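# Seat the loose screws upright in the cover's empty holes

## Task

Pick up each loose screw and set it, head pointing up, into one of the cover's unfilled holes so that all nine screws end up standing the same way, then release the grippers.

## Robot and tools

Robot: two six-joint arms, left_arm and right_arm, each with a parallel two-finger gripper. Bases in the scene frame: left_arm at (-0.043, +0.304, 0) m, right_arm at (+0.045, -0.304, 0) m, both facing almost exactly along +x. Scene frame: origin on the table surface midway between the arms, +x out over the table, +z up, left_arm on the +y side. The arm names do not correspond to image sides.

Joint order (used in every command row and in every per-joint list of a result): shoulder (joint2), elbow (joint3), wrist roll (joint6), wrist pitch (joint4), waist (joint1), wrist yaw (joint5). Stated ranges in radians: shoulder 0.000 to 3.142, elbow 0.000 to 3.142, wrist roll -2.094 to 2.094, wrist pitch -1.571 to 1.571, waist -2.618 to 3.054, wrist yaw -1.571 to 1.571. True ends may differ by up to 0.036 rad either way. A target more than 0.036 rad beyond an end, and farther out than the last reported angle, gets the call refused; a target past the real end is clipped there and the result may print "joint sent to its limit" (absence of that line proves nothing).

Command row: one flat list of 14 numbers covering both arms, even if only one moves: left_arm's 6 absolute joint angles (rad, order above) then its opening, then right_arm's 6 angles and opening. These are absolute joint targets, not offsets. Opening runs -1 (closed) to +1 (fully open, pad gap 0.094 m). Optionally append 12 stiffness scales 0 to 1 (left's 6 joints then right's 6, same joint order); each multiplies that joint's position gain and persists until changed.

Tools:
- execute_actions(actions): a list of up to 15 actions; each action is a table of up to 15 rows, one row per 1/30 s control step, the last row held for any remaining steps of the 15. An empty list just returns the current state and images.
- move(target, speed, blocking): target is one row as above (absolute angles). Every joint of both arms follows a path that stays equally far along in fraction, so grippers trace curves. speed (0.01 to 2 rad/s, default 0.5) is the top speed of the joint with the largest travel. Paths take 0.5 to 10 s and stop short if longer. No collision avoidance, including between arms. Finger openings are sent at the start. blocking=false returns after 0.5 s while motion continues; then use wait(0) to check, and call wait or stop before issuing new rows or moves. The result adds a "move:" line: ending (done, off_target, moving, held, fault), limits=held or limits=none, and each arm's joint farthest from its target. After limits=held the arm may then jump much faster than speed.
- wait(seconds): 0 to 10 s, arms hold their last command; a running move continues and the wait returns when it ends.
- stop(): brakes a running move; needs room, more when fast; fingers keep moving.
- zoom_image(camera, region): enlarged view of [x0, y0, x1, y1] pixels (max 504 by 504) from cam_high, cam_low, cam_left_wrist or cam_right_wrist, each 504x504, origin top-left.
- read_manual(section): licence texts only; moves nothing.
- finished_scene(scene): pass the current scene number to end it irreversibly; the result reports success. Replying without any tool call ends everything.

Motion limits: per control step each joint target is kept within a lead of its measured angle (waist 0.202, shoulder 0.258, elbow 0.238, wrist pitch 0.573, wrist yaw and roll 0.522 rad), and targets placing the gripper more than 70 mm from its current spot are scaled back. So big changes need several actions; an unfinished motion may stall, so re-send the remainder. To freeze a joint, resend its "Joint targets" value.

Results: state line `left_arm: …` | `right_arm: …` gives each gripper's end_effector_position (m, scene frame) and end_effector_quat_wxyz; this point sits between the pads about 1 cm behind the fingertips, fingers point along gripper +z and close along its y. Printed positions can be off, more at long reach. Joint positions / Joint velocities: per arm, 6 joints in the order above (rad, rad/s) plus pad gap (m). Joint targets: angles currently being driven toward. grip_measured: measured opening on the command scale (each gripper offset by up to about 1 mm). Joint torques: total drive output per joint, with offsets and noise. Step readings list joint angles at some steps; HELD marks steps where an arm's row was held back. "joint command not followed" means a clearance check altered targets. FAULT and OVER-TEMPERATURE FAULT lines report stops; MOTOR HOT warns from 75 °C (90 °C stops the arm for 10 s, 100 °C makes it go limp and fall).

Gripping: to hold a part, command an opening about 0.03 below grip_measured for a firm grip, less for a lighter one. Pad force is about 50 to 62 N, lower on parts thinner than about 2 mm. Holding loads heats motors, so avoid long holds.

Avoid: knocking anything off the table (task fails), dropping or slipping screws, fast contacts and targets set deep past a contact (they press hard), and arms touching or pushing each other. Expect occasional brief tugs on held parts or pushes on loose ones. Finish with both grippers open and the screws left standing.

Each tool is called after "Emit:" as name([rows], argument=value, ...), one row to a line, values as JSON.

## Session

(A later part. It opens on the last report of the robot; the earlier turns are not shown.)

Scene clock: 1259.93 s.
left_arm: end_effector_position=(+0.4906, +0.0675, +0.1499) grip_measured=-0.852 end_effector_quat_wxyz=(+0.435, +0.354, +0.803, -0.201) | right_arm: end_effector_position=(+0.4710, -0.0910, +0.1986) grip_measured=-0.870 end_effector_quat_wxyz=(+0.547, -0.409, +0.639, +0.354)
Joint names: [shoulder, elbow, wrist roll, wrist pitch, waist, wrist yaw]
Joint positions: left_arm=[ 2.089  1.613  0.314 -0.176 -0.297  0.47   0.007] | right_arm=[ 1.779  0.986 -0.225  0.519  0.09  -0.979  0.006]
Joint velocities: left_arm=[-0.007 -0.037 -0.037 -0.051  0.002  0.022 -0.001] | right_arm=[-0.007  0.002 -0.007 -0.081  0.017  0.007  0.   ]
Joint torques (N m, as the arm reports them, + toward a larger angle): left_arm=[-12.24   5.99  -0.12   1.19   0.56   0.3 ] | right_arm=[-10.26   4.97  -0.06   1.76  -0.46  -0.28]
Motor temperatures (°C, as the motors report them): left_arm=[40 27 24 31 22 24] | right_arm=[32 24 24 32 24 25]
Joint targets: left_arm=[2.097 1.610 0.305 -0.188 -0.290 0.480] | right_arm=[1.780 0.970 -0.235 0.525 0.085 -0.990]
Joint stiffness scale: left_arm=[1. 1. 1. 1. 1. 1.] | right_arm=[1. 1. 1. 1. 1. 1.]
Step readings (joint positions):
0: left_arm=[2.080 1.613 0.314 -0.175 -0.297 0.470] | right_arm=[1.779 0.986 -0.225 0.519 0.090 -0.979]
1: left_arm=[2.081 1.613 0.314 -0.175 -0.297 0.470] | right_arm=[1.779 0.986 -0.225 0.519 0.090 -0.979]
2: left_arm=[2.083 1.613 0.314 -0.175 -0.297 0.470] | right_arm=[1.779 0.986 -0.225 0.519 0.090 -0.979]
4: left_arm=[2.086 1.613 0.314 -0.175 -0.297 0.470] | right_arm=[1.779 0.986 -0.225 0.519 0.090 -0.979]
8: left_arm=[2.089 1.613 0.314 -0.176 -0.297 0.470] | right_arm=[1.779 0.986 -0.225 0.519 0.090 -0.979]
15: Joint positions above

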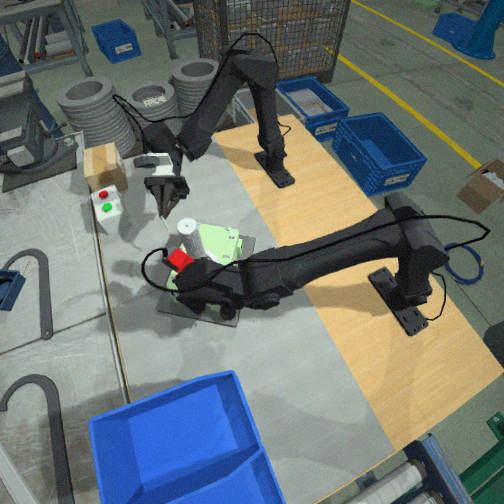

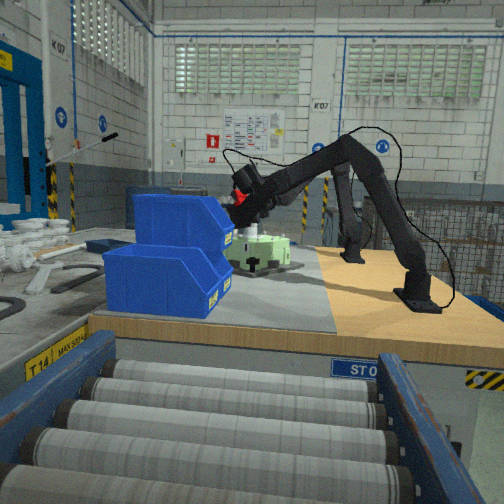

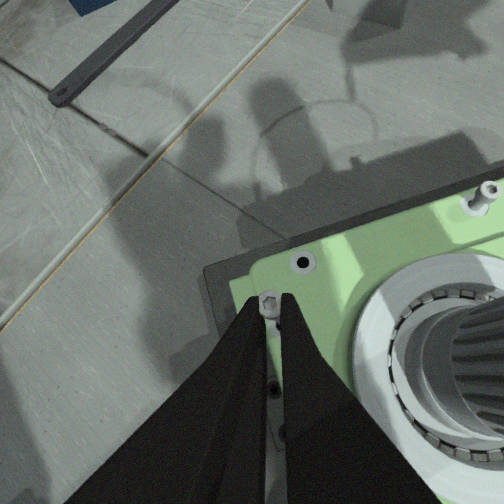

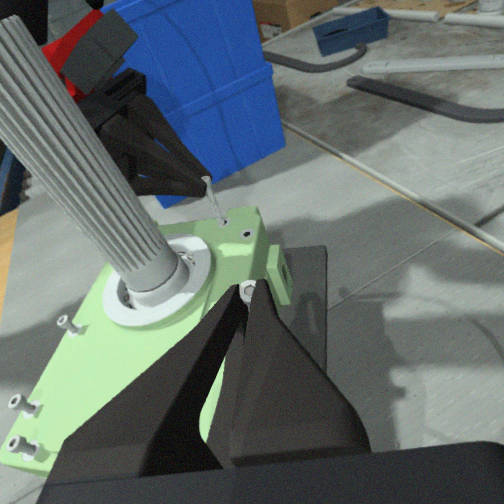

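Emit:
execute_actions([
  [[2.092,1.61,0.305,-0.157,-0.275,0.48,-0.88, 1.78,0.97,-0.235,0.525,0.085,-0.99,-0.90],[2.092,1.61,0.305,-0.157,-0.275,0.48,-0.88, 1.78,0.97,-0.235,0.525,0.085,-0.99,-0.90],[2.092,1.61,0.305,-0.157,-0.282,0.48,-0.88, 1.78,0.97,-0.235,0.525,0.085,-0.99,-0.90]],
])

Emit:
zoom_image(camera="cam_right_wrist", region=[190, 180, 270, 250])

Scene clock: 1266.77 s.
left_arm: end_effector_position=(+0.4932, +0.0697, +0.1520) grip_measured=-0.852 end_effector_quat_wxyz=(+0.440, +0.352, +0.801, -0.200) | right_arm: end_effector_position=(+0.4710, -0.0910, +0.1986) grip_measured=-0.870 end_effector_quat_wxyz=(+0.547, -0.409, +0.639, +0.354)
Joint names: [shoulder, elbow, wrist roll, wrist pitch, waist, wrist yaw]
Joint positions: left_arm=[ 2.089  1.613  0.314 -0.165 -0.292  0.471  0.007] | right_arm=[ 1.779  0.986 -0.225  0.519  0.09  -0.979  0.006]
Joint velocities: left_arm=[ 0.032 -0.002  0.022  0.007  0.007  0.022  0.001] | right_arm=[-0.002 -0.002 -0.051  0.007 -0.007  0.051 -0.001]
Joint torques (N m, as the arm reports them, + toward a larger angle): left_arm=[-12.7    6.02  -0.12   1.37   0.73   0.32] | right_arm=[-10.43   4.73  -0.07   1.77  -0.55  -0.24]
Motor temperatures (°C, as the motors report them): left_arm=[41 27 24 31 22 24] | right_arm=[32 24 24 32 24 25]
Joint targets: left_arm=[2.092 1.610 0.305 -0.157 -0.282 0.480] | right_arm=[1.780 0.970 -0.235 0.525 0.085 -0.990]
Joint stiffness scale: left_arm=[1. 1. 1. 1. 1. 1.] | right_arm=[1. 1. 1. 1. 1. 1.]
Step readings (joint positions):
0: left_arm=[2.089 1.613 0.314 -0.176 -0.297 0.470] | right_arm=[1.779 0.986 -0.225 0.519 0.090 -0.979]
1: left_arm=[2.089 1.613 0.314 -0.175 -0.296 0.471] | right_arm=[1.779 0.986 -0.225 0.519 0.090 -0.979]
2: left_arm=[2.089 1.613 0.314 -0.173 -0.295 0.471] | right_arm=[1.779 0.986 -0.225 0.519 0.090 -0.979]
4: left_arm=[2.089 1.613 0.314 -0.170 -0.293 0.471] | right_arm=[1.779 0.986 -0.225 0.519 0.090 -0.979]
8: left_arm=[2.089 1.613 0.314 -0.167 -0.292 0.471] | right_arm=[1.779 0.986 -0.225 0.519 0.090 -0.979]
15: Joint positions above

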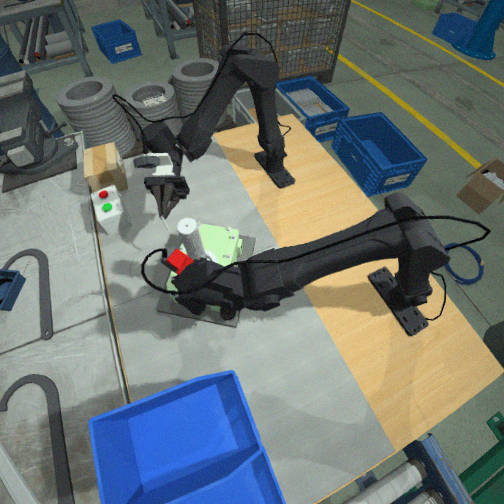

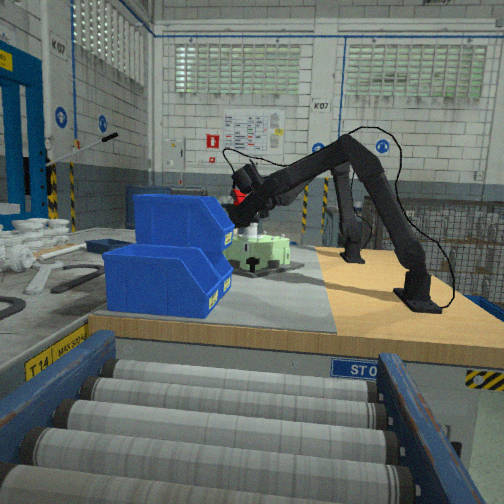

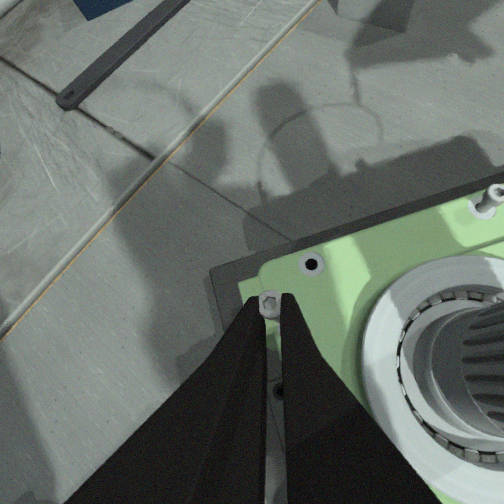

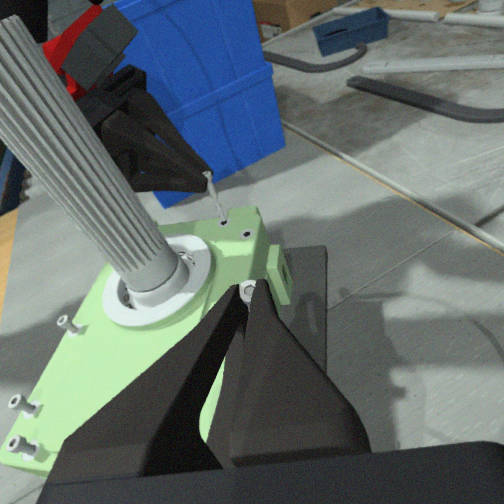

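Region (190, 180, 270, 250) of cam_right_wrist's 504x504 image, scaled by 6.300, with more detail than that image has; it fills the top 441 rows of this view, and the rest is white.

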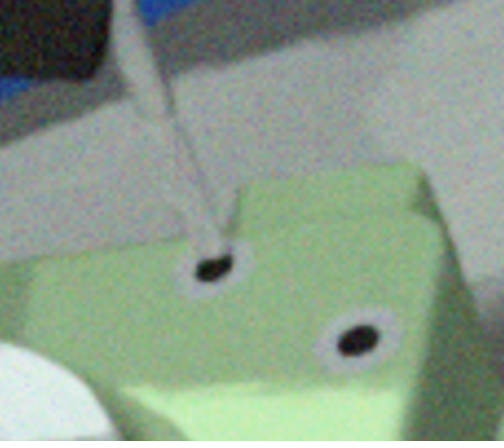

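Emit:
execute_actions([
  [[2.113,1.61,0.305,-0.176,-0.287,0.48,-0.88, 1.78,0.97,-0.235,0.525,0.085,-0.99,-0.90],[2.113,1.61,0.305,-0.176,-0.287,0.48,-0.88, 1.78,0.97,-0.235,0.525,0.085,-0.99,-0.90],[2.106,1.61,0.305,-0.176,-0.287,0.48,-0.88, 1.78,0.97,-0.235,0.525,0.085,-0.99,-0.90]],
])

Emit:
zoom_image(camera="cam_right_wrist", region=[190, 180, 270, 250])

Scene clock: 1271.97 s.
left_arm: end_effector_position=(+0.4935, +0.0694, +0.1496) grip_measured=-0.852 end_effector_quat_wxyz=(+0.439, +0.352, +0.802, -0.200) | right_arm: end_effector_position=(+0.4710, -0.0910, +0.1986) grip_measured=-0.870 end_effector_quat_wxyz=(+0.547, -0.409, +0.639, +0.354)
Joint names: [shoulder, elbow, wrist roll, wrist pitch, waist, wrist yaw]
Joint positions: left_arm=[ 2.094  1.613  0.314 -0.163 -0.292  0.472  0.007] | right_arm=[ 1.779  0.986 -0.225  0.519  0.09  -0.979  0.006]
Joint velocities: left_arm=[ 0.007  0.002 -0.051  0.007 -0.017 -0.037  0.   ] | right_arm=[ 0.002  0.012 -0.081  0.007 -0.022 -0.037  0.   ]
Joint torques (N m, as the arm reports them, + toward a larger angle): left_arm=[-11.89   6.03  -0.12   1.15   0.42   0.3 ] | right_arm=[-10.32   4.77  -0.04   1.72  -0.44  -0.24]
Motor temperatures (°C, as the motors report them): left_arm=[41 27 24 31 22 24] | right_arm=[32 24 24 32 24 25]
Joint targets: left_arm=[2.106 1.610 0.305 -0.176 -0.287 0.480] | right_arm=[1.780 0.970 -0.235 0.525 0.085 -0.990]
Joint stiffness scale: left_arm=[1. 1. 1. 1. 1. 1.] | right_arm=[1. 1. 1. 1. 1. 1.]
Step readings (joint positions):
0: left_arm=[2.089 1.613 0.314 -0.165 -0.292 0.471] | right_arm=[1.779 0.986 -0.225 0.519 0.090 -0.979]
1: left_arm=[2.090 1.613 0.314 -0.165 -0.292 0.471] | right_arm=[1.779 0.986 -0.225 0.519 0.090 -0.979]
2: left_arm=[2.091 1.613 0.314 -0.165 -0.292 0.471] | right_arm=[1.779 0.986 -0.225 0.519 0.090 -0.979]
4: left_arm=[2.094 1.613 0.314 -0.163 -0.292 0.472] | right_arm=[1.779 0.986 -0.225 0.519 0.090 -0.979]
8: left_arm=[2.094 1.613 0.314 -0.163 -0.292 0.472] | right_arm=[1.779 0.986 -0.225 0.519 0.090 -0.979]
15: Joint positions above

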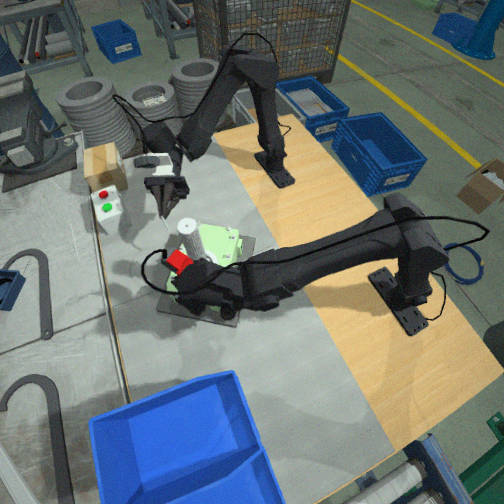

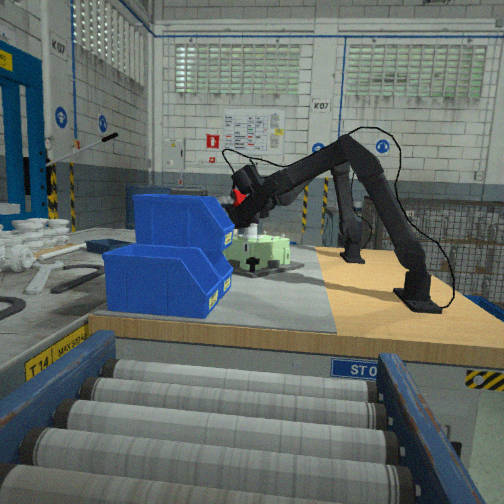

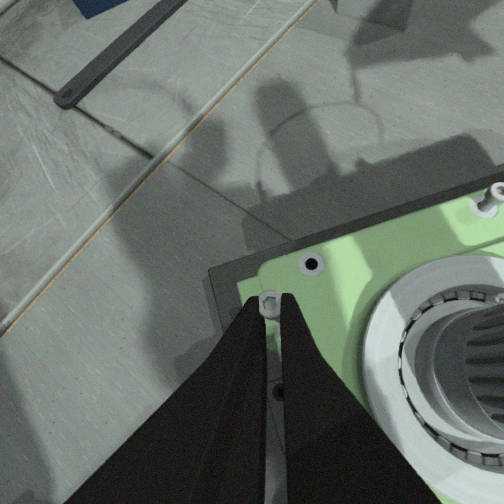

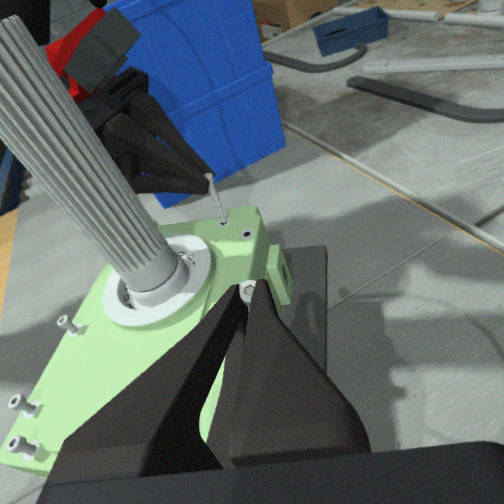

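Region (190, 180, 270, 250) of cam_right_wrist's 504x504 image, scaled by 6.300, with more detail than that image has; it fills the top 441 rows of this view, and the rest is white.

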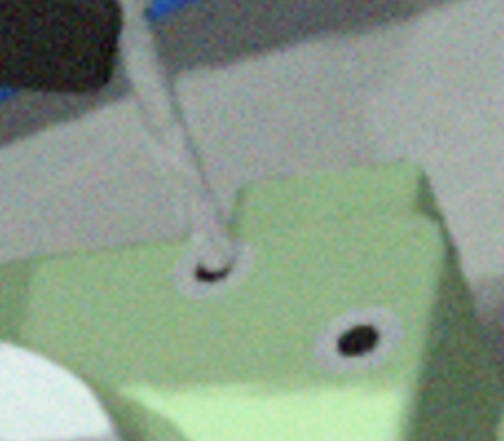

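Contact on far rim; slide waist back toward −0.296 while pressing lightly.

Emit:
execute_actions([
  [[2.108,1.61,0.305,-0.18,-0.314,0.48,-0.88, 1.78,0.97,-0.235,0.525,0.085,-0.99,-0.90],[2.108,1.61,0.305,-0.18,-0.314,0.48,-0.88, 1.78,0.97,-0.235,0.525,0.085,-0.99,-0.90],[2.108,1.61,0.305,-0.18,-0.306,0.48,-0.88, 1.78,0.97,-0.235,0.525,0.085,-0.99,-0.90]],
])

Emit:
zoom_image(camera="cam_right_wrist", region=[190, 180, 270, 250])

Scene clock: 1277.33 s.
left_arm: end_effector_position=(+0.4927, +0.0678, +0.1496) grip_measured=-0.852 end_effector_quat_wxyz=(+0.438, +0.353, +0.802, -0.201) | right_arm: end_effector_position=(+0.4710, -0.0910, +0.1986) grip_measured=-0.870 end_effector_quat_wxyz=(+0.547, -0.409, +0.639, +0.354)
Joint names: [shoulder, elbow, wrist roll, wrist pitch, waist, wrist yaw]
Joint positions: left_arm=[ 2.094  1.613  0.314 -0.163 -0.295  0.472  0.007] | right_arm=[ 1.779  0.986 -0.225  0.519  0.09  -0.979  0.006]
Joint velocities: left_arm=[ 0.007  0.002 -0.066  0.022  0.002 -0.022 -0.001] | right_arm=[-0.007  0.012  0.051 -0.037  0.002 -0.007  0.002]
Joint torques (N m, as the arm reports them, + toward a larger angle): left_arm=[-11.72   5.99  -0.12   1.12  -0.96   0.29] | right_arm=[-10.39   4.86  -0.04   1.77  -0.58  -0.25]
Motor temperatures (°C, as the motors report them): left_arm=[41 27 24 31 22 24] | right_arm=[32 24 24 32 24 25]
Joint targets: left_arm=[2.108 1.610 0.305 -0.180 -0.306 0.480] | right_arm=[1.780 0.970 -0.235 0.525 0.085 -0.990]
Joint stiffness scale: left_arm=[1. 1. 1. 1. 1. 1.] | right_arm=[1. 1. 1. 1. 1. 1.]
Step readings (joint positions):
0: left_arm=[2.094 1.613 0.314 -0.163 -0.292 0.472] | right_arm=[1.779 0.986 -0.225 0.519 0.090 -0.979]
1: left_arm=[2.094 1.613 0.314 -0.163 -0.293 0.472] | right_arm=[1.779 0.986 -0.225 0.519 0.090 -0.979]
2: left_arm=[2.094 1.613 0.314 -0.163 -0.293 0.472] | right_arm=[1.779 0.986 -0.225 0.519 0.090 -0.979]
4: left_arm=[2.094 1.613 0.314 -0.163 -0.295 0.472] | right_arm=[1.779 0.986 -0.225 0.519 0.090 -0.979]
8: left_arm=[2.094 1.613 0.314 -0.163 -0.295 0.472] | right_arm=[1.779 0.986 -0.225 0.519 0.090 -0.979]
15: Joint positions above

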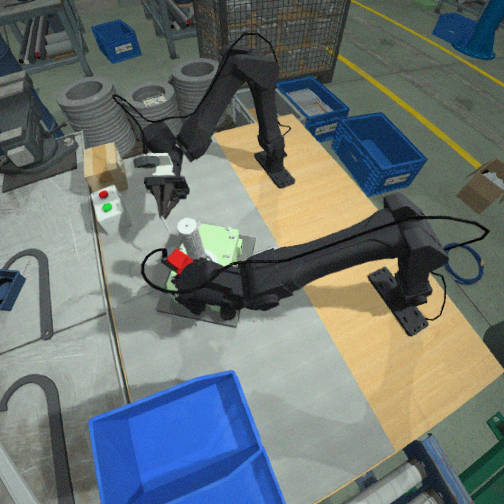

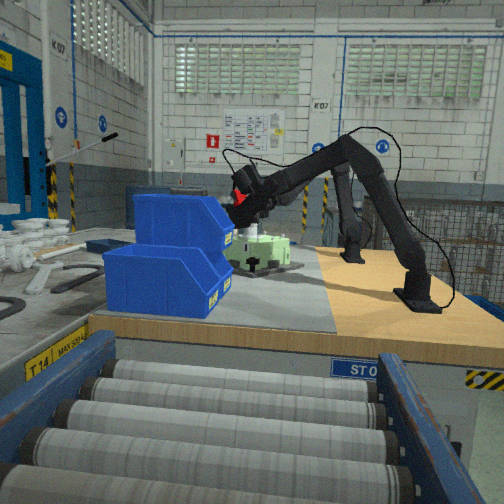

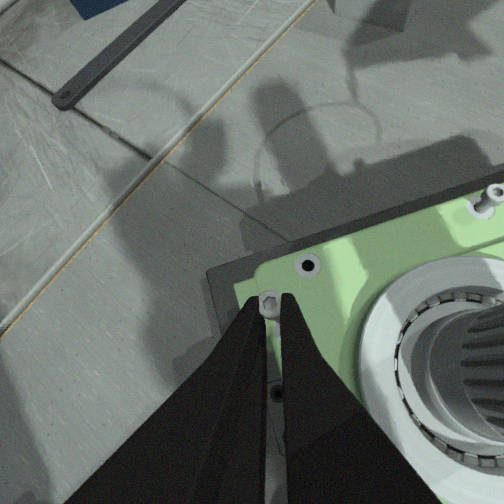

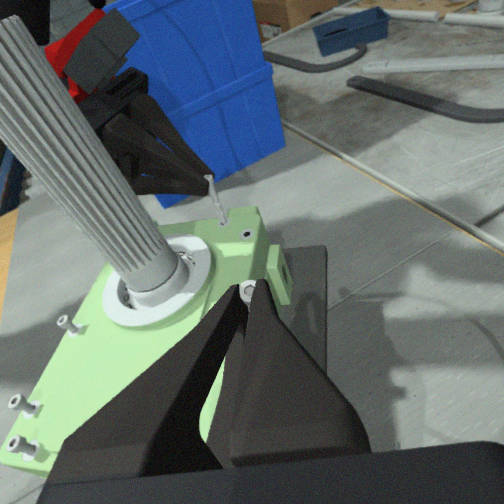

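Region (190, 180, 270, 250) of cam_right_wrist's 504x504 image, scaled by 6.300, with more detail than that image has; it fills the top 441 rows of this view, and the rest is white.

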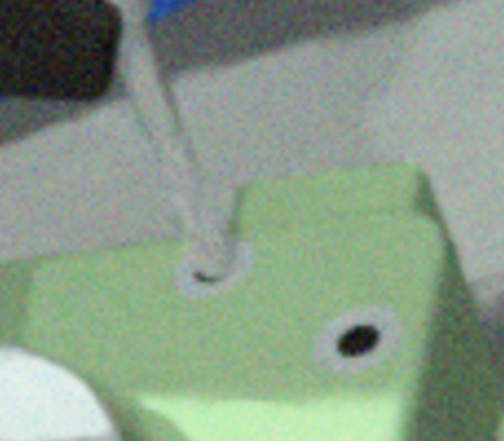

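Emit:
execute_actions([
  [[2.11,1.61,0.305,-0.185,-0.315,0.48,-0.88, 1.78,0.97,-0.235,0.525,0.085,-0.99,-0.90],[2.11,1.61,0.305,-0.185,-0.315,0.48,-0.88, 1.78,0.97,-0.235,0.525,0.085,-0.99,-0.90],[2.11,1.61,0.305,-0.185,-0.304,0.48,-0.88, 1.78,0.97,-0.235,0.525,0.085,-0.99,-0.90]],
])

Emit:
zoom_image(camera="cam_right_wrist", region=[190, 180, 270, 250])

Scene clock: 1284.03 s.
left_arm: end_effector_position=(+0.4924, +0.0671, +0.1496) grip_measured=-0.852 end_effector_quat_wxyz=(+0.438, +0.354, +0.801, -0.202) | right_arm: end_effector_position=(+0.4710, -0.0910, +0.1986) grip_measured=-0.870 end_effector_quat_wxyz=(+0.547, -0.409, +0.639, +0.354)
Joint names: [shoulder, elbow, wrist roll, wrist pitch, waist, wrist yaw]
Joint positions: left_arm=[ 2.094  1.613  0.314 -0.163 -0.296  0.472  0.007] | right_arm=[ 1.779  0.986 -0.225  0.519  0.09  -0.979  0.006]
Joint velocities: left_arm=[-0.007 -0.007  0.007 -0.051 -0.012 -0.022 -0.   ] | right_arm=[-0.022 -0.012  0.022 -0.007 -0.007 -0.051 -0.   ]
Joint torques (N m, as the arm reports them, + toward a larger angle): left_arm=[-11.53   6.    -0.11   1.08  -0.69   0.29] | right_arm=[-10.31   4.87  -0.03   1.73  -0.54  -0.21]
Motor temperatures (°C, as the motors report them): left_arm=[41 27 24 31 22 24] | right_arm=[32 24 24 32 24 25]
Joint targets: left_arm=[2.110 1.610 0.305 -0.185 -0.304 0.480] | right_arm=[1.780 0.970 -0.235 0.525 0.085 -0.990]
Joint stiffness scale: left_arm=[1. 1. 1. 1. 1. 1.] | right_arm=[1. 1. 1. 1. 1. 1.]
Step readings (joint positions):
0: left_arm=[2.094 1.613 0.314 -0.163 -0.295 0.472] | right_arm=[1.779 0.986 -0.225 0.519 0.090 -0.979]
1: left_arm=[2.094 1.613 0.314 -0.163 -0.295 0.472] | right_arm=[1.779 0.986 -0.225 0.519 0.090 -0.979]
2: left_arm=[2.094 1.613 0.314 -0.163 -0.296 0.472] | right_arm=[1.779 0.986 -0.225 0.519 0.090 -0.979]
4: left_arm=[2.094 1.613 0.314 -0.163 -0.296 0.472] | right_arm=[1.779 0.986 -0.225 0.519 0.090 -0.979]
8: left_arm=[2.094 1.613 0.314 -0.163 -0.296 0.472] | right_arm=[1.779 0.986 -0.225 0.519 0.090 -0.979]
15: Joint positions above

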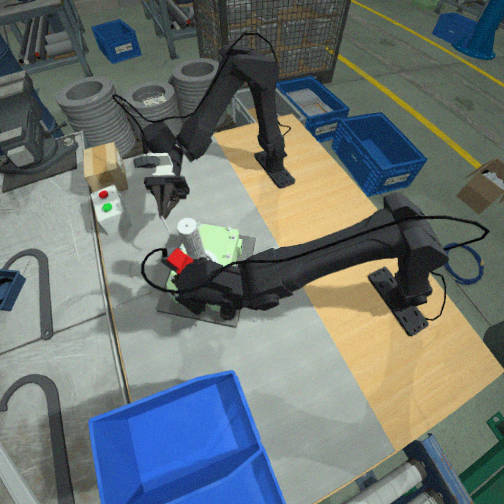

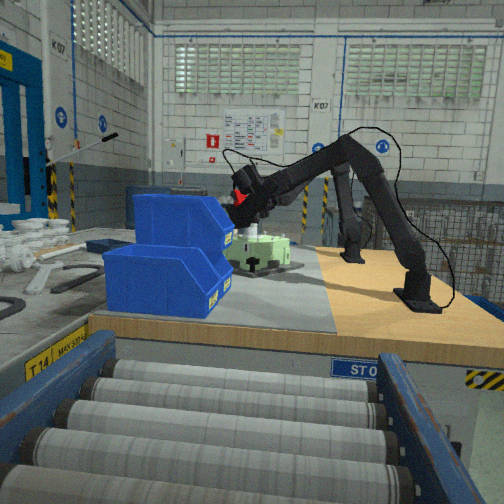

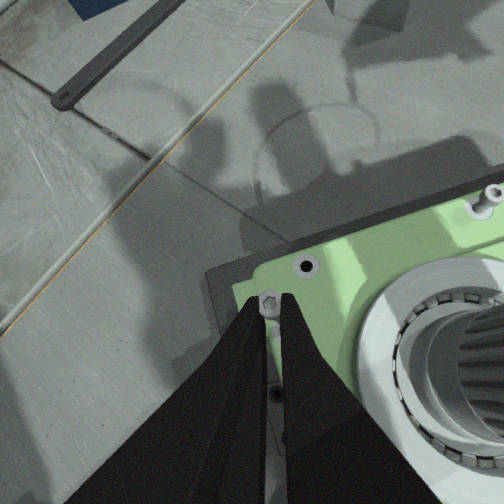

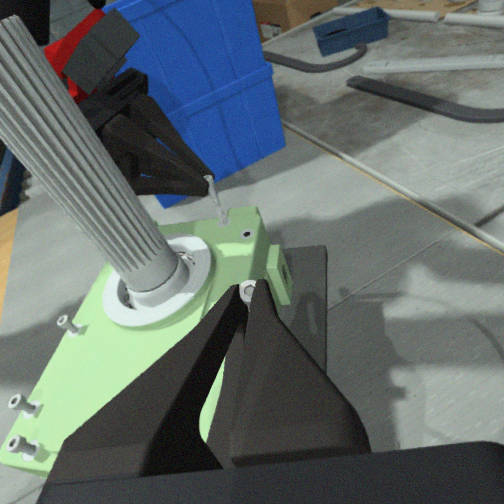

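Region (190, 180, 270, 250) of cam_right_wrist's 504x504 image, scaled by 6.300, with more detail than that image has; it fills the top 441 rows of this view, and the rest is white.

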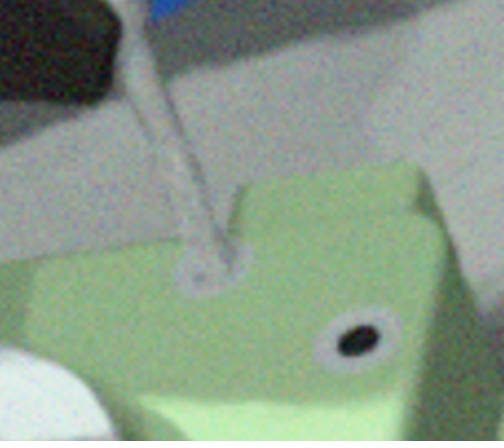

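Emit:
execute_actions(actions=[])

Scene clock: 1300.97 s.
left_arm: end_effector_position=(+0.4924, +0.0671, +0.1496) grip_measured=-0.852 end_effector_quat_wxyz=(+0.438, +0.354, +0.801, -0.202) | right_arm: end_effector_position=(+0.4710, -0.0910, +0.1986) grip_measured=-0.870 end_effector_quat_wxyz=(+0.547, -0.409, +0.639, +0.354)
Joint names: [shoulder, elbow, wrist roll, wrist pitch, waist, wrist yaw]
Joint positions: left_arm=[ 2.094  1.613  0.314 -0.163 -0.296  0.472  0.007] | right_arm=[ 1.779  0.986 -0.225  0.519  0.09  -0.979  0.006]
Joint velocities: left_arm=[ 0.002 -0.022 -0.022  0.081  0.002 -0.022 -0.   ] | right_arm=[-0.002 -0.012  0.037 -0.022 -0.002  0.007 -0.   ]
Joint torques (N m, as the arm reports them, + toward a larger angle): left_arm=[-11.55   6.03  -0.11   1.08  -0.64   0.29] | right_arm=[-10.45   4.79  -0.03   1.75  -0.47  -0.23]
Motor temperatures (°C, as the motors report them): left_arm=[40 27 24 31 22 24] | right_arm=[32 24 24 32 24 25]
Joint targets: left_arm=[2.110 1.610 0.305 -0.185 -0.304 0.480] | right_arm=[1.780 0.970 -0.235 0.525 0.085 -0.990]
Joint stiffness scale: left_arm=[1. 1. 1. 1. 1. 1.] | right_arm=[1. 1. 1. 1. 1. 1.]

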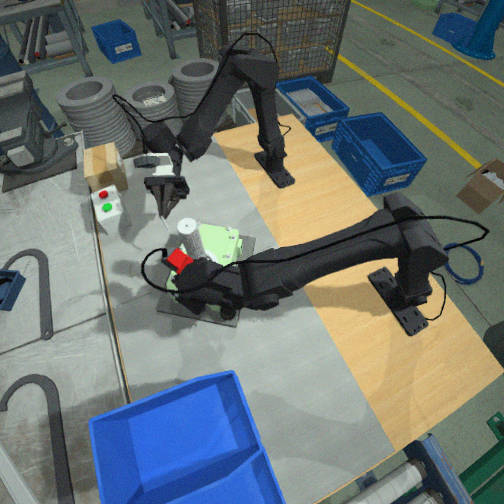

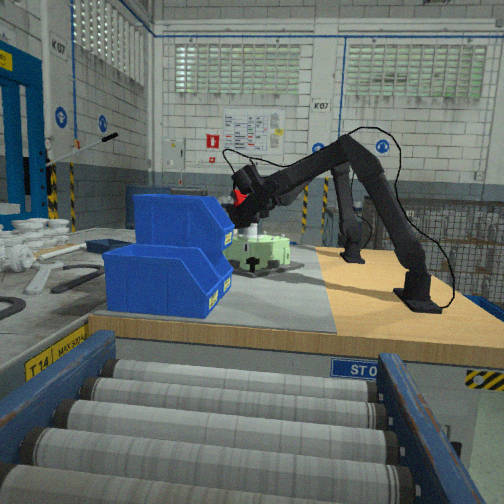

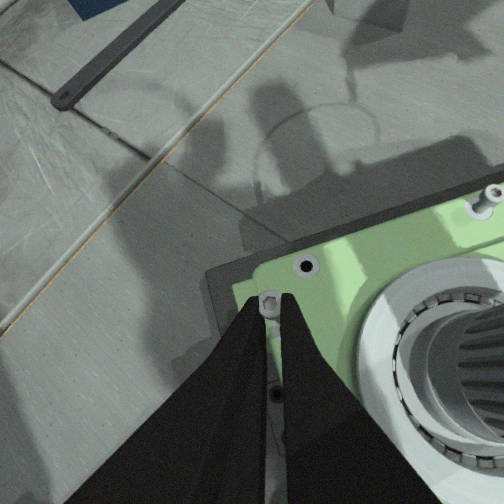

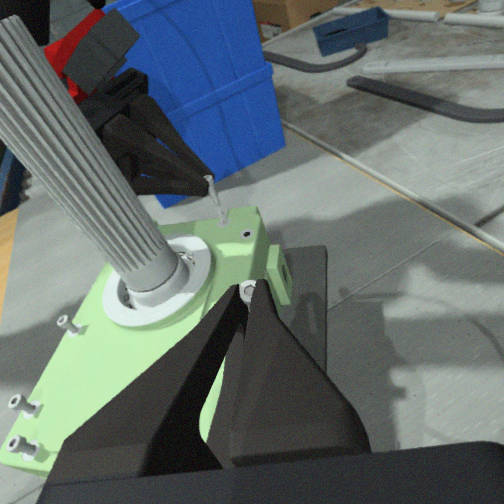

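Emit:
execute_actions([
  [[2.07,1.61,0.305,-0.19,-0.300,0.48,-0.88,1.78,0.97,-0.235,0.525,0.085,-0.99,-0.90],[2.07,1.61,0.305,-0.19,-0.300,0.48,-0.88,1.78,0.97,-0.235,0.525,0.085,-0.99,-0.90],[2.09,1.61,0.305,-0.185,-0.300,0.48,-0.88,1.78,0.97,-0.235,0.525,0.085,-0.99,-0.90]],
])

Emit:
zoom_image(camera="cam_right_wrist", region=[190, 180, 270, 250])

Scene clock: 1307.40 s.
left_arm: end_effector_position=(+0.4924, +0.0671, +0.1496) grip_measured=-0.852 end_effector_quat_wxyz=(+0.438, +0.354, +0.801, -0.202) | right_arm: end_effector_position=(+0.4710, -0.0910, +0.1986) grip_measured=-0.870 end_effector_quat_wxyz=(+0.547, -0.409, +0.639, +0.354)
Joint names: [shoulder, elbow, wrist roll, wrist pitch, waist, wrist yaw]
Joint positions: left_arm=[ 2.094  1.613  0.314 -0.163 -0.296  0.472  0.007] | right_arm=[ 1.779  0.986 -0.225  0.519  0.09  -0.979  0.006]
Joint velocities: left_arm=[-0.002  0.007 -0.037 -0.007 -0.017 -0.007 -0.001] | right_arm=[ 0.022 -0.002  0.037  0.037 -0.002  0.007 -0.001]
Joint torques (N m, as the arm reports them, + toward a larger angle): left_arm=[-13.37   6.02  -0.12   1.08  -0.34   0.29] | right_arm=[-10.35   4.92  -0.06   1.77  -0.43  -0.24]
Motor temperatures (°C, as the motors report them): left_arm=[40 27 24 31 22 24] | right_arm=[32 24 24 32 24 25]
Joint targets: left_arm=[2.090 1.610 0.305 -0.185 -0.300 0.480] | right_arm=[1.780 0.970 -0.235 0.525 0.085 -0.990]
Joint stiffness scale: left_arm=[1. 1. 1. 1. 1. 1.] | right_arm=[1. 1. 1. 1. 1. 1.]
Step readings (joint positions):
0: left_arm=[2.094 1.613 0.314 -0.163 -0.296 0.472] | right_arm=[1.779 0.986 -0.225 0.519 0.090 -0.979]
1: left_arm=[2.094 1.613 0.314 -0.163 -0.296 0.472] | right_arm=[1.779 0.986 -0.225 0.519 0.090 -0.979]
2: left_arm=[2.094 1.613 0.314 -0.163 -0.296 0.472] | right_arm=[1.779 0.986 -0.225 0.519 0.090 -0.979]
4: left_arm=[2.094 1.613 0.314 -0.163 -0.296 0.472] | right_arm=[1.779 0.986 -0.225 0.519 0.090 -0.979]
8: left_arm=[2.094 1.613 0.314 -0.163 -0.296 0.472] | right_arm=[1.779 0.986 -0.225 0.519 0.090 -0.979]
15: Joint positions above

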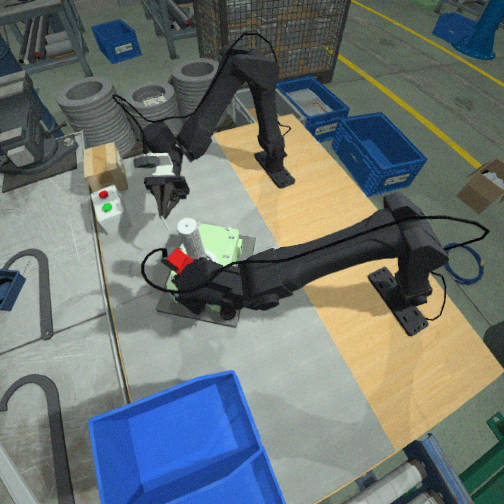

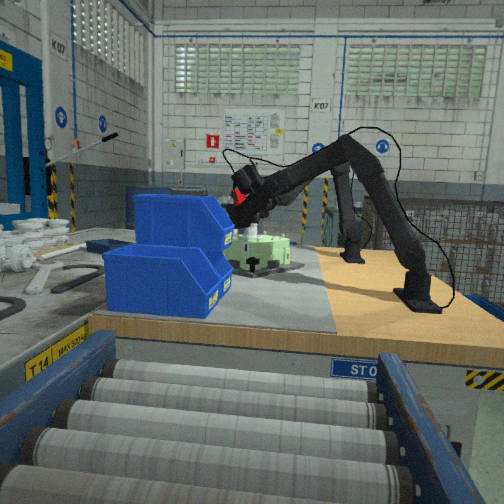

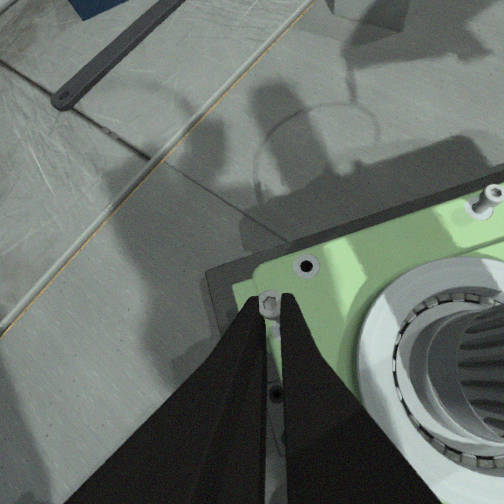

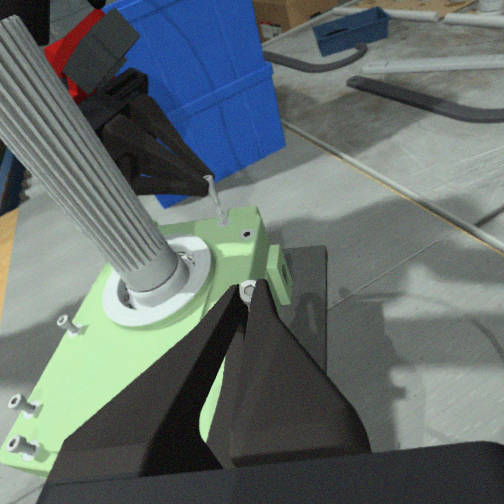

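Region (190, 180, 270, 250) of cam_right_wrist's 504x504 image, scaled by 6.300, with more detail than that image has; it fills the top 441 rows of this view, and the rest is white.

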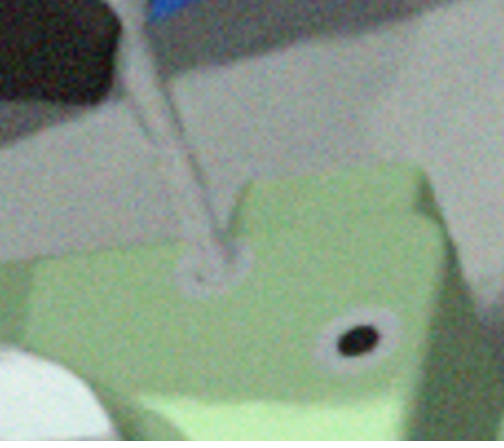

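Emit:
execute_actions([
  [[2.055,1.61,0.305,-0.185,-0.300,0.48,-0.88,1.78,0.97,-0.235,0.525,0.085,-0.99,-0.90],[2.055,1.61,0.305,-0.185,-0.300,0.48,-0.88,1.78,0.97,-0.235,0.525,0.085,-0.99,-0.90],[2.055,1.61,0.305,-0.185,-0.300,0.48,-0.88,1.78,0.97,-0.235,0.525,0.085,-0.99,-0.90],[2.085,1.61,0.305,-0.185,-0.300,0.48,-0.88,1.78,0.97,-0.235,0.525,0.085,-0.99,-0.90]],
])

Emit:
zoom_image(camera="cam_right_wrist", region=[190, 180, 270, 250])

Scene clock: 1314.40 s.
left_arm: end_effector_position=(+0.4910, +0.0675, +0.1500) grip_measured=-0.852 end_effector_quat_wxyz=(+0.436, +0.354, +0.803, -0.202) | right_arm: end_effector_position=(+0.4710, -0.0910, +0.1986) grip_measured=-0.870 end_effector_quat_wxyz=(+0.547, -0.409, +0.639, +0.354)
Joint names: [shoulder, elbow, wrist roll, wrist pitch, waist, wrist yaw]
Joint positions: left_arm=[ 2.09   1.613  0.314 -0.173 -0.296  0.472  0.007] | right_arm=[ 1.779  0.986 -0.225  0.519  0.09  -0.979  0.006]
Joint velocities: left_arm=[ 0.002  0.012 -0.066  0.066 -0.027  0.022  0.   ] | right_arm=[ 0.002  0.007  0.022  0.022  0.007 -0.022  0.   ]
Joint torques (N m, as the arm reports them, + toward a larger angle): left_arm=[-13.39   6.02  -0.11   1.18  -0.34   0.29] | right_arm=[-10.33   4.89  -0.06   1.77  -0.57  -0.22]
Motor temperatures (°C, as the motors report them): left_arm=[41 27 24 31 22 24] | right_arm=[32 24 24 32 24 25]
Joint targets: left_arm=[2.085 1.610 0.305 -0.185 -0.300 0.480] | right_arm=[1.780 0.970 -0.235 0.525 0.085 -0.990]
Joint stiffness scale: left_arm=[1. 1. 1. 1. 1. 1.] | right_arm=[1. 1. 1. 1. 1. 1.]
Step readings (joint positions):
0: left_arm=[2.094 1.613 0.314 -0.163 -0.296 0.472] | right_arm=[1.779 0.986 -0.225 0.519 0.090 -0.979]
1: left_arm=[2.093 1.613 0.314 -0.163 -0.296 0.472] | right_arm=[1.779 0.986 -0.225 0.519 0.090 -0.979]
2: left_arm=[2.092 1.613 0.314 -0.166 -0.296 0.472] | right_arm=[1.779 0.986 -0.225 0.519 0.090 -0.979]
4: left_arm=[2.090 1.613 0.314 -0.168 -0.296 0.472] | right_arm=[1.779 0.986 -0.225 0.519 0.090 -0.979]
8: left_arm=[2.090 1.613 0.314 -0.172 -0.296 0.472] | right_arm=[1.779 0.986 -0.225 0.519 0.090 -0.979]
15: Joint positions above

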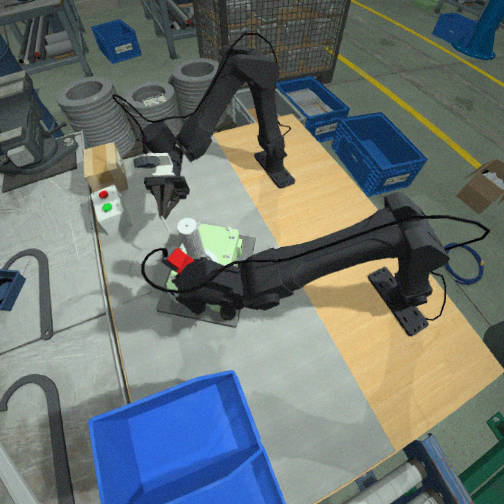

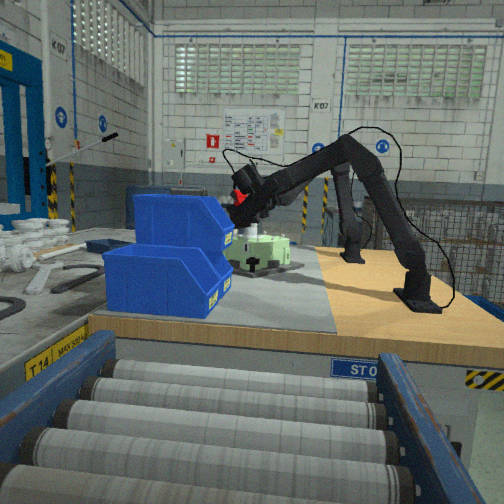

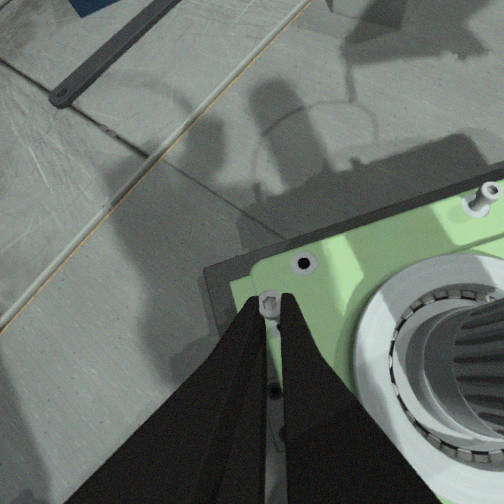

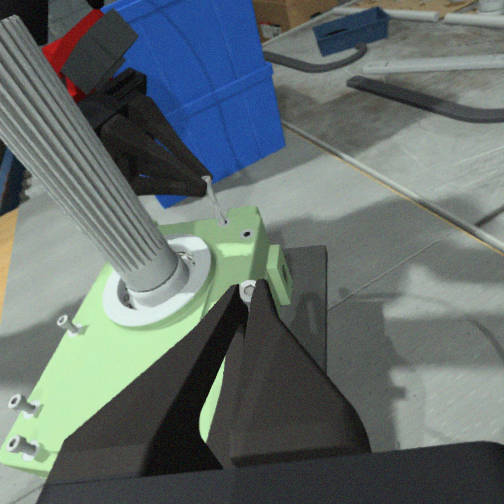

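Region (190, 180, 270, 250) of cam_right_wrist's 504x504 image, scaled by 6.300, with more detail than that image has; it fills the top 441 rows of this view, and the rest is white.

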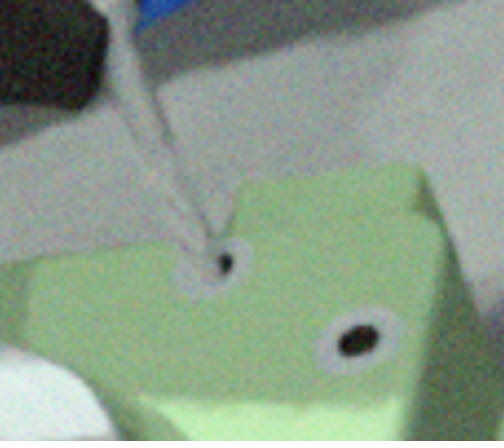

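Emit:
zoom_image(camera="cam_left_wrist", region=[230, 250, 330, 350])

Region (230, 250, 330, 350) of cam_left_wrist's 504x504 image, scaled by 5.040, with more detail than that image has.

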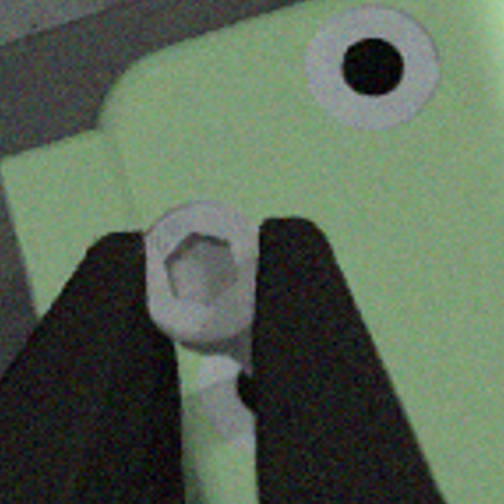

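Emit:
execute_actions([
  [[2.085,1.61,0.305,-0.180,-0.274,0.48,-0.88,1.78,0.97,-0.235,0.525,0.085,-0.99,-0.90],[2.085,1.61,0.305,-0.180,-0.274,0.48,-0.88,1.78,0.97,-0.235,0.525,0.085,-0.99,-0.90],[2.085,1.61,0.305,-0.180,-0.290,0.48,-0.88,1.78,0.97,-0.235,0.525,0.085,-0.99,-0.90]],
])

Emit:
zoom_image(camera="cam_right_wrist", region=[190, 180, 270, 250])

Emit:
zoom_image(camera="cam_left_wrist", region=[230, 250, 330, 350])

Scene clock: 1342.43 s.
left_arm: end_effector_position=(+0.4916, +0.0689, +0.1500) grip_measured=-0.852 end_effector_quat_wxyz=(+0.436, +0.353, +0.803, -0.202) | right_arm: end_effector_position=(+0.4710, -0.0910, +0.1986) grip_measured=-0.870 end_effector_quat_wxyz=(+0.547, -0.409, +0.639, +0.354)
Joint names: [shoulder, elbow, wrist roll, wrist pitch, waist, wrist yaw]
Joint positions: left_arm=[ 2.09   1.613  0.314 -0.173 -0.293  0.473  0.007] | right_arm=[ 1.779  0.986 -0.225  0.519  0.09  -0.979  0.006]
Joint velocities: left_arm=[ 0.007 -0.012 -0.037 -0.022 -0.017 -0.066 -0.001] | right_arm=[ 0.017  0.002  0.007 -0.022 -0.012  0.037 -0.   ]
Joint torques (N m, as the arm reports them, + toward a larger angle): left_arm=[-13.43   6.02  -0.11   1.21   0.26   0.29] | right_arm=[-10.45   4.73  -0.04   1.76  -0.43  -0.21]
Motor temperatures (°C, as the motors report them): left_arm=[43 27 24 31 22 24] | right_arm=[32 24 24 33 24 25]
Joint targets: left_arm=[2.085 1.610 0.305 -0.180 -0.290 0.480] | right_arm=[1.780 0.970 -0.235 0.525 0.085 -0.990]
Joint stiffness scale: left_arm=[1. 1. 1. 1. 1. 1.] | right_arm=[1. 1. 1. 1. 1. 1.]
Step readings (joint positions):
0: left_arm=[2.090 1.613 0.314 -0.173 -0.296 0.472] | right_arm=[1.779 0.986 -0.225 0.519 0.090 -0.979]
1: left_arm=[2.090 1.613 0.314 -0.173 -0.295 0.473] | right_arm=[1.779 0.986 -0.225 0.519 0.090 -0.979]
2: left_arm=[2.090 1.613 0.314 -0.173 -0.295 0.473] | right_arm=[1.779 0.986 -0.225 0.519 0.090 -0.979]
4: left_arm=[2.090 1.613 0.314 -0.173 -0.293 0.473] | right_arm=[1.779 0.986 -0.225 0.519 0.090 -0.979]
8: left_arm=[2.090 1.613 0.314 -0.173 -0.293 0.473] | right_arm=[1.779 0.986 -0.225 0.519 0.090 -0.979]
15: Joint positions above

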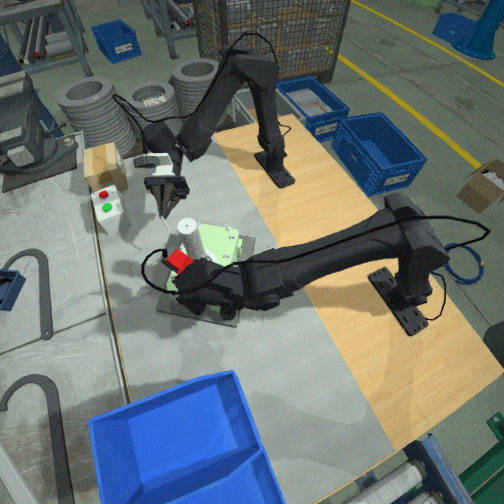

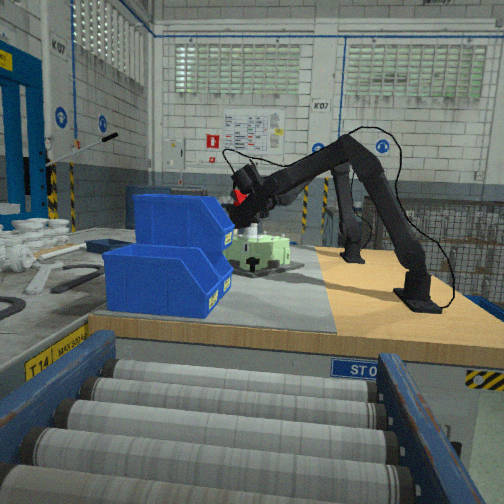

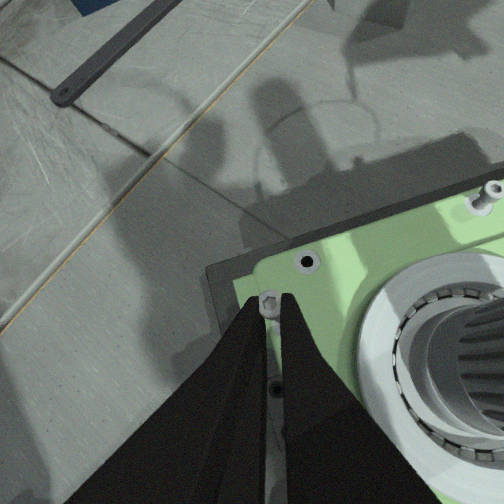

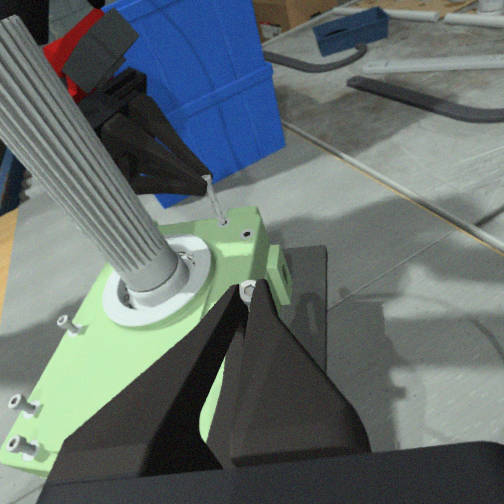

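Region (190, 180, 270, 250) of cam_right_wrist's 504x504 image, scaled by 6.300, with more detail than that image has; it fills the top 441 rows of this view, and the rest is white.

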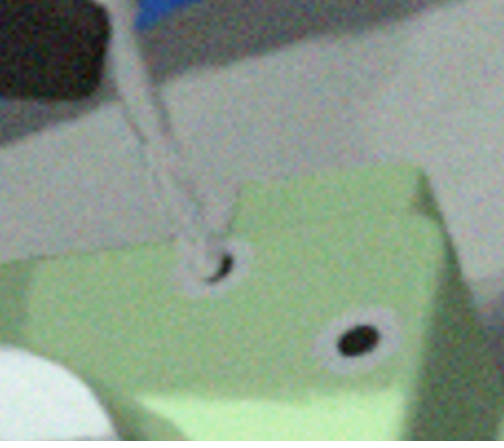

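Region (230, 250, 330, 350) of cam_left_wrist's 504x504 image, scaled by 5.040, with more detail than that image has.

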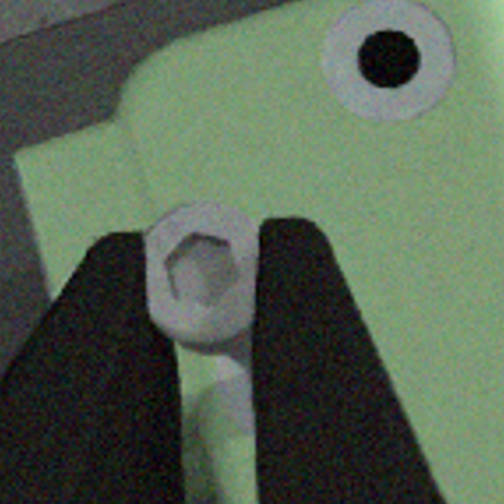

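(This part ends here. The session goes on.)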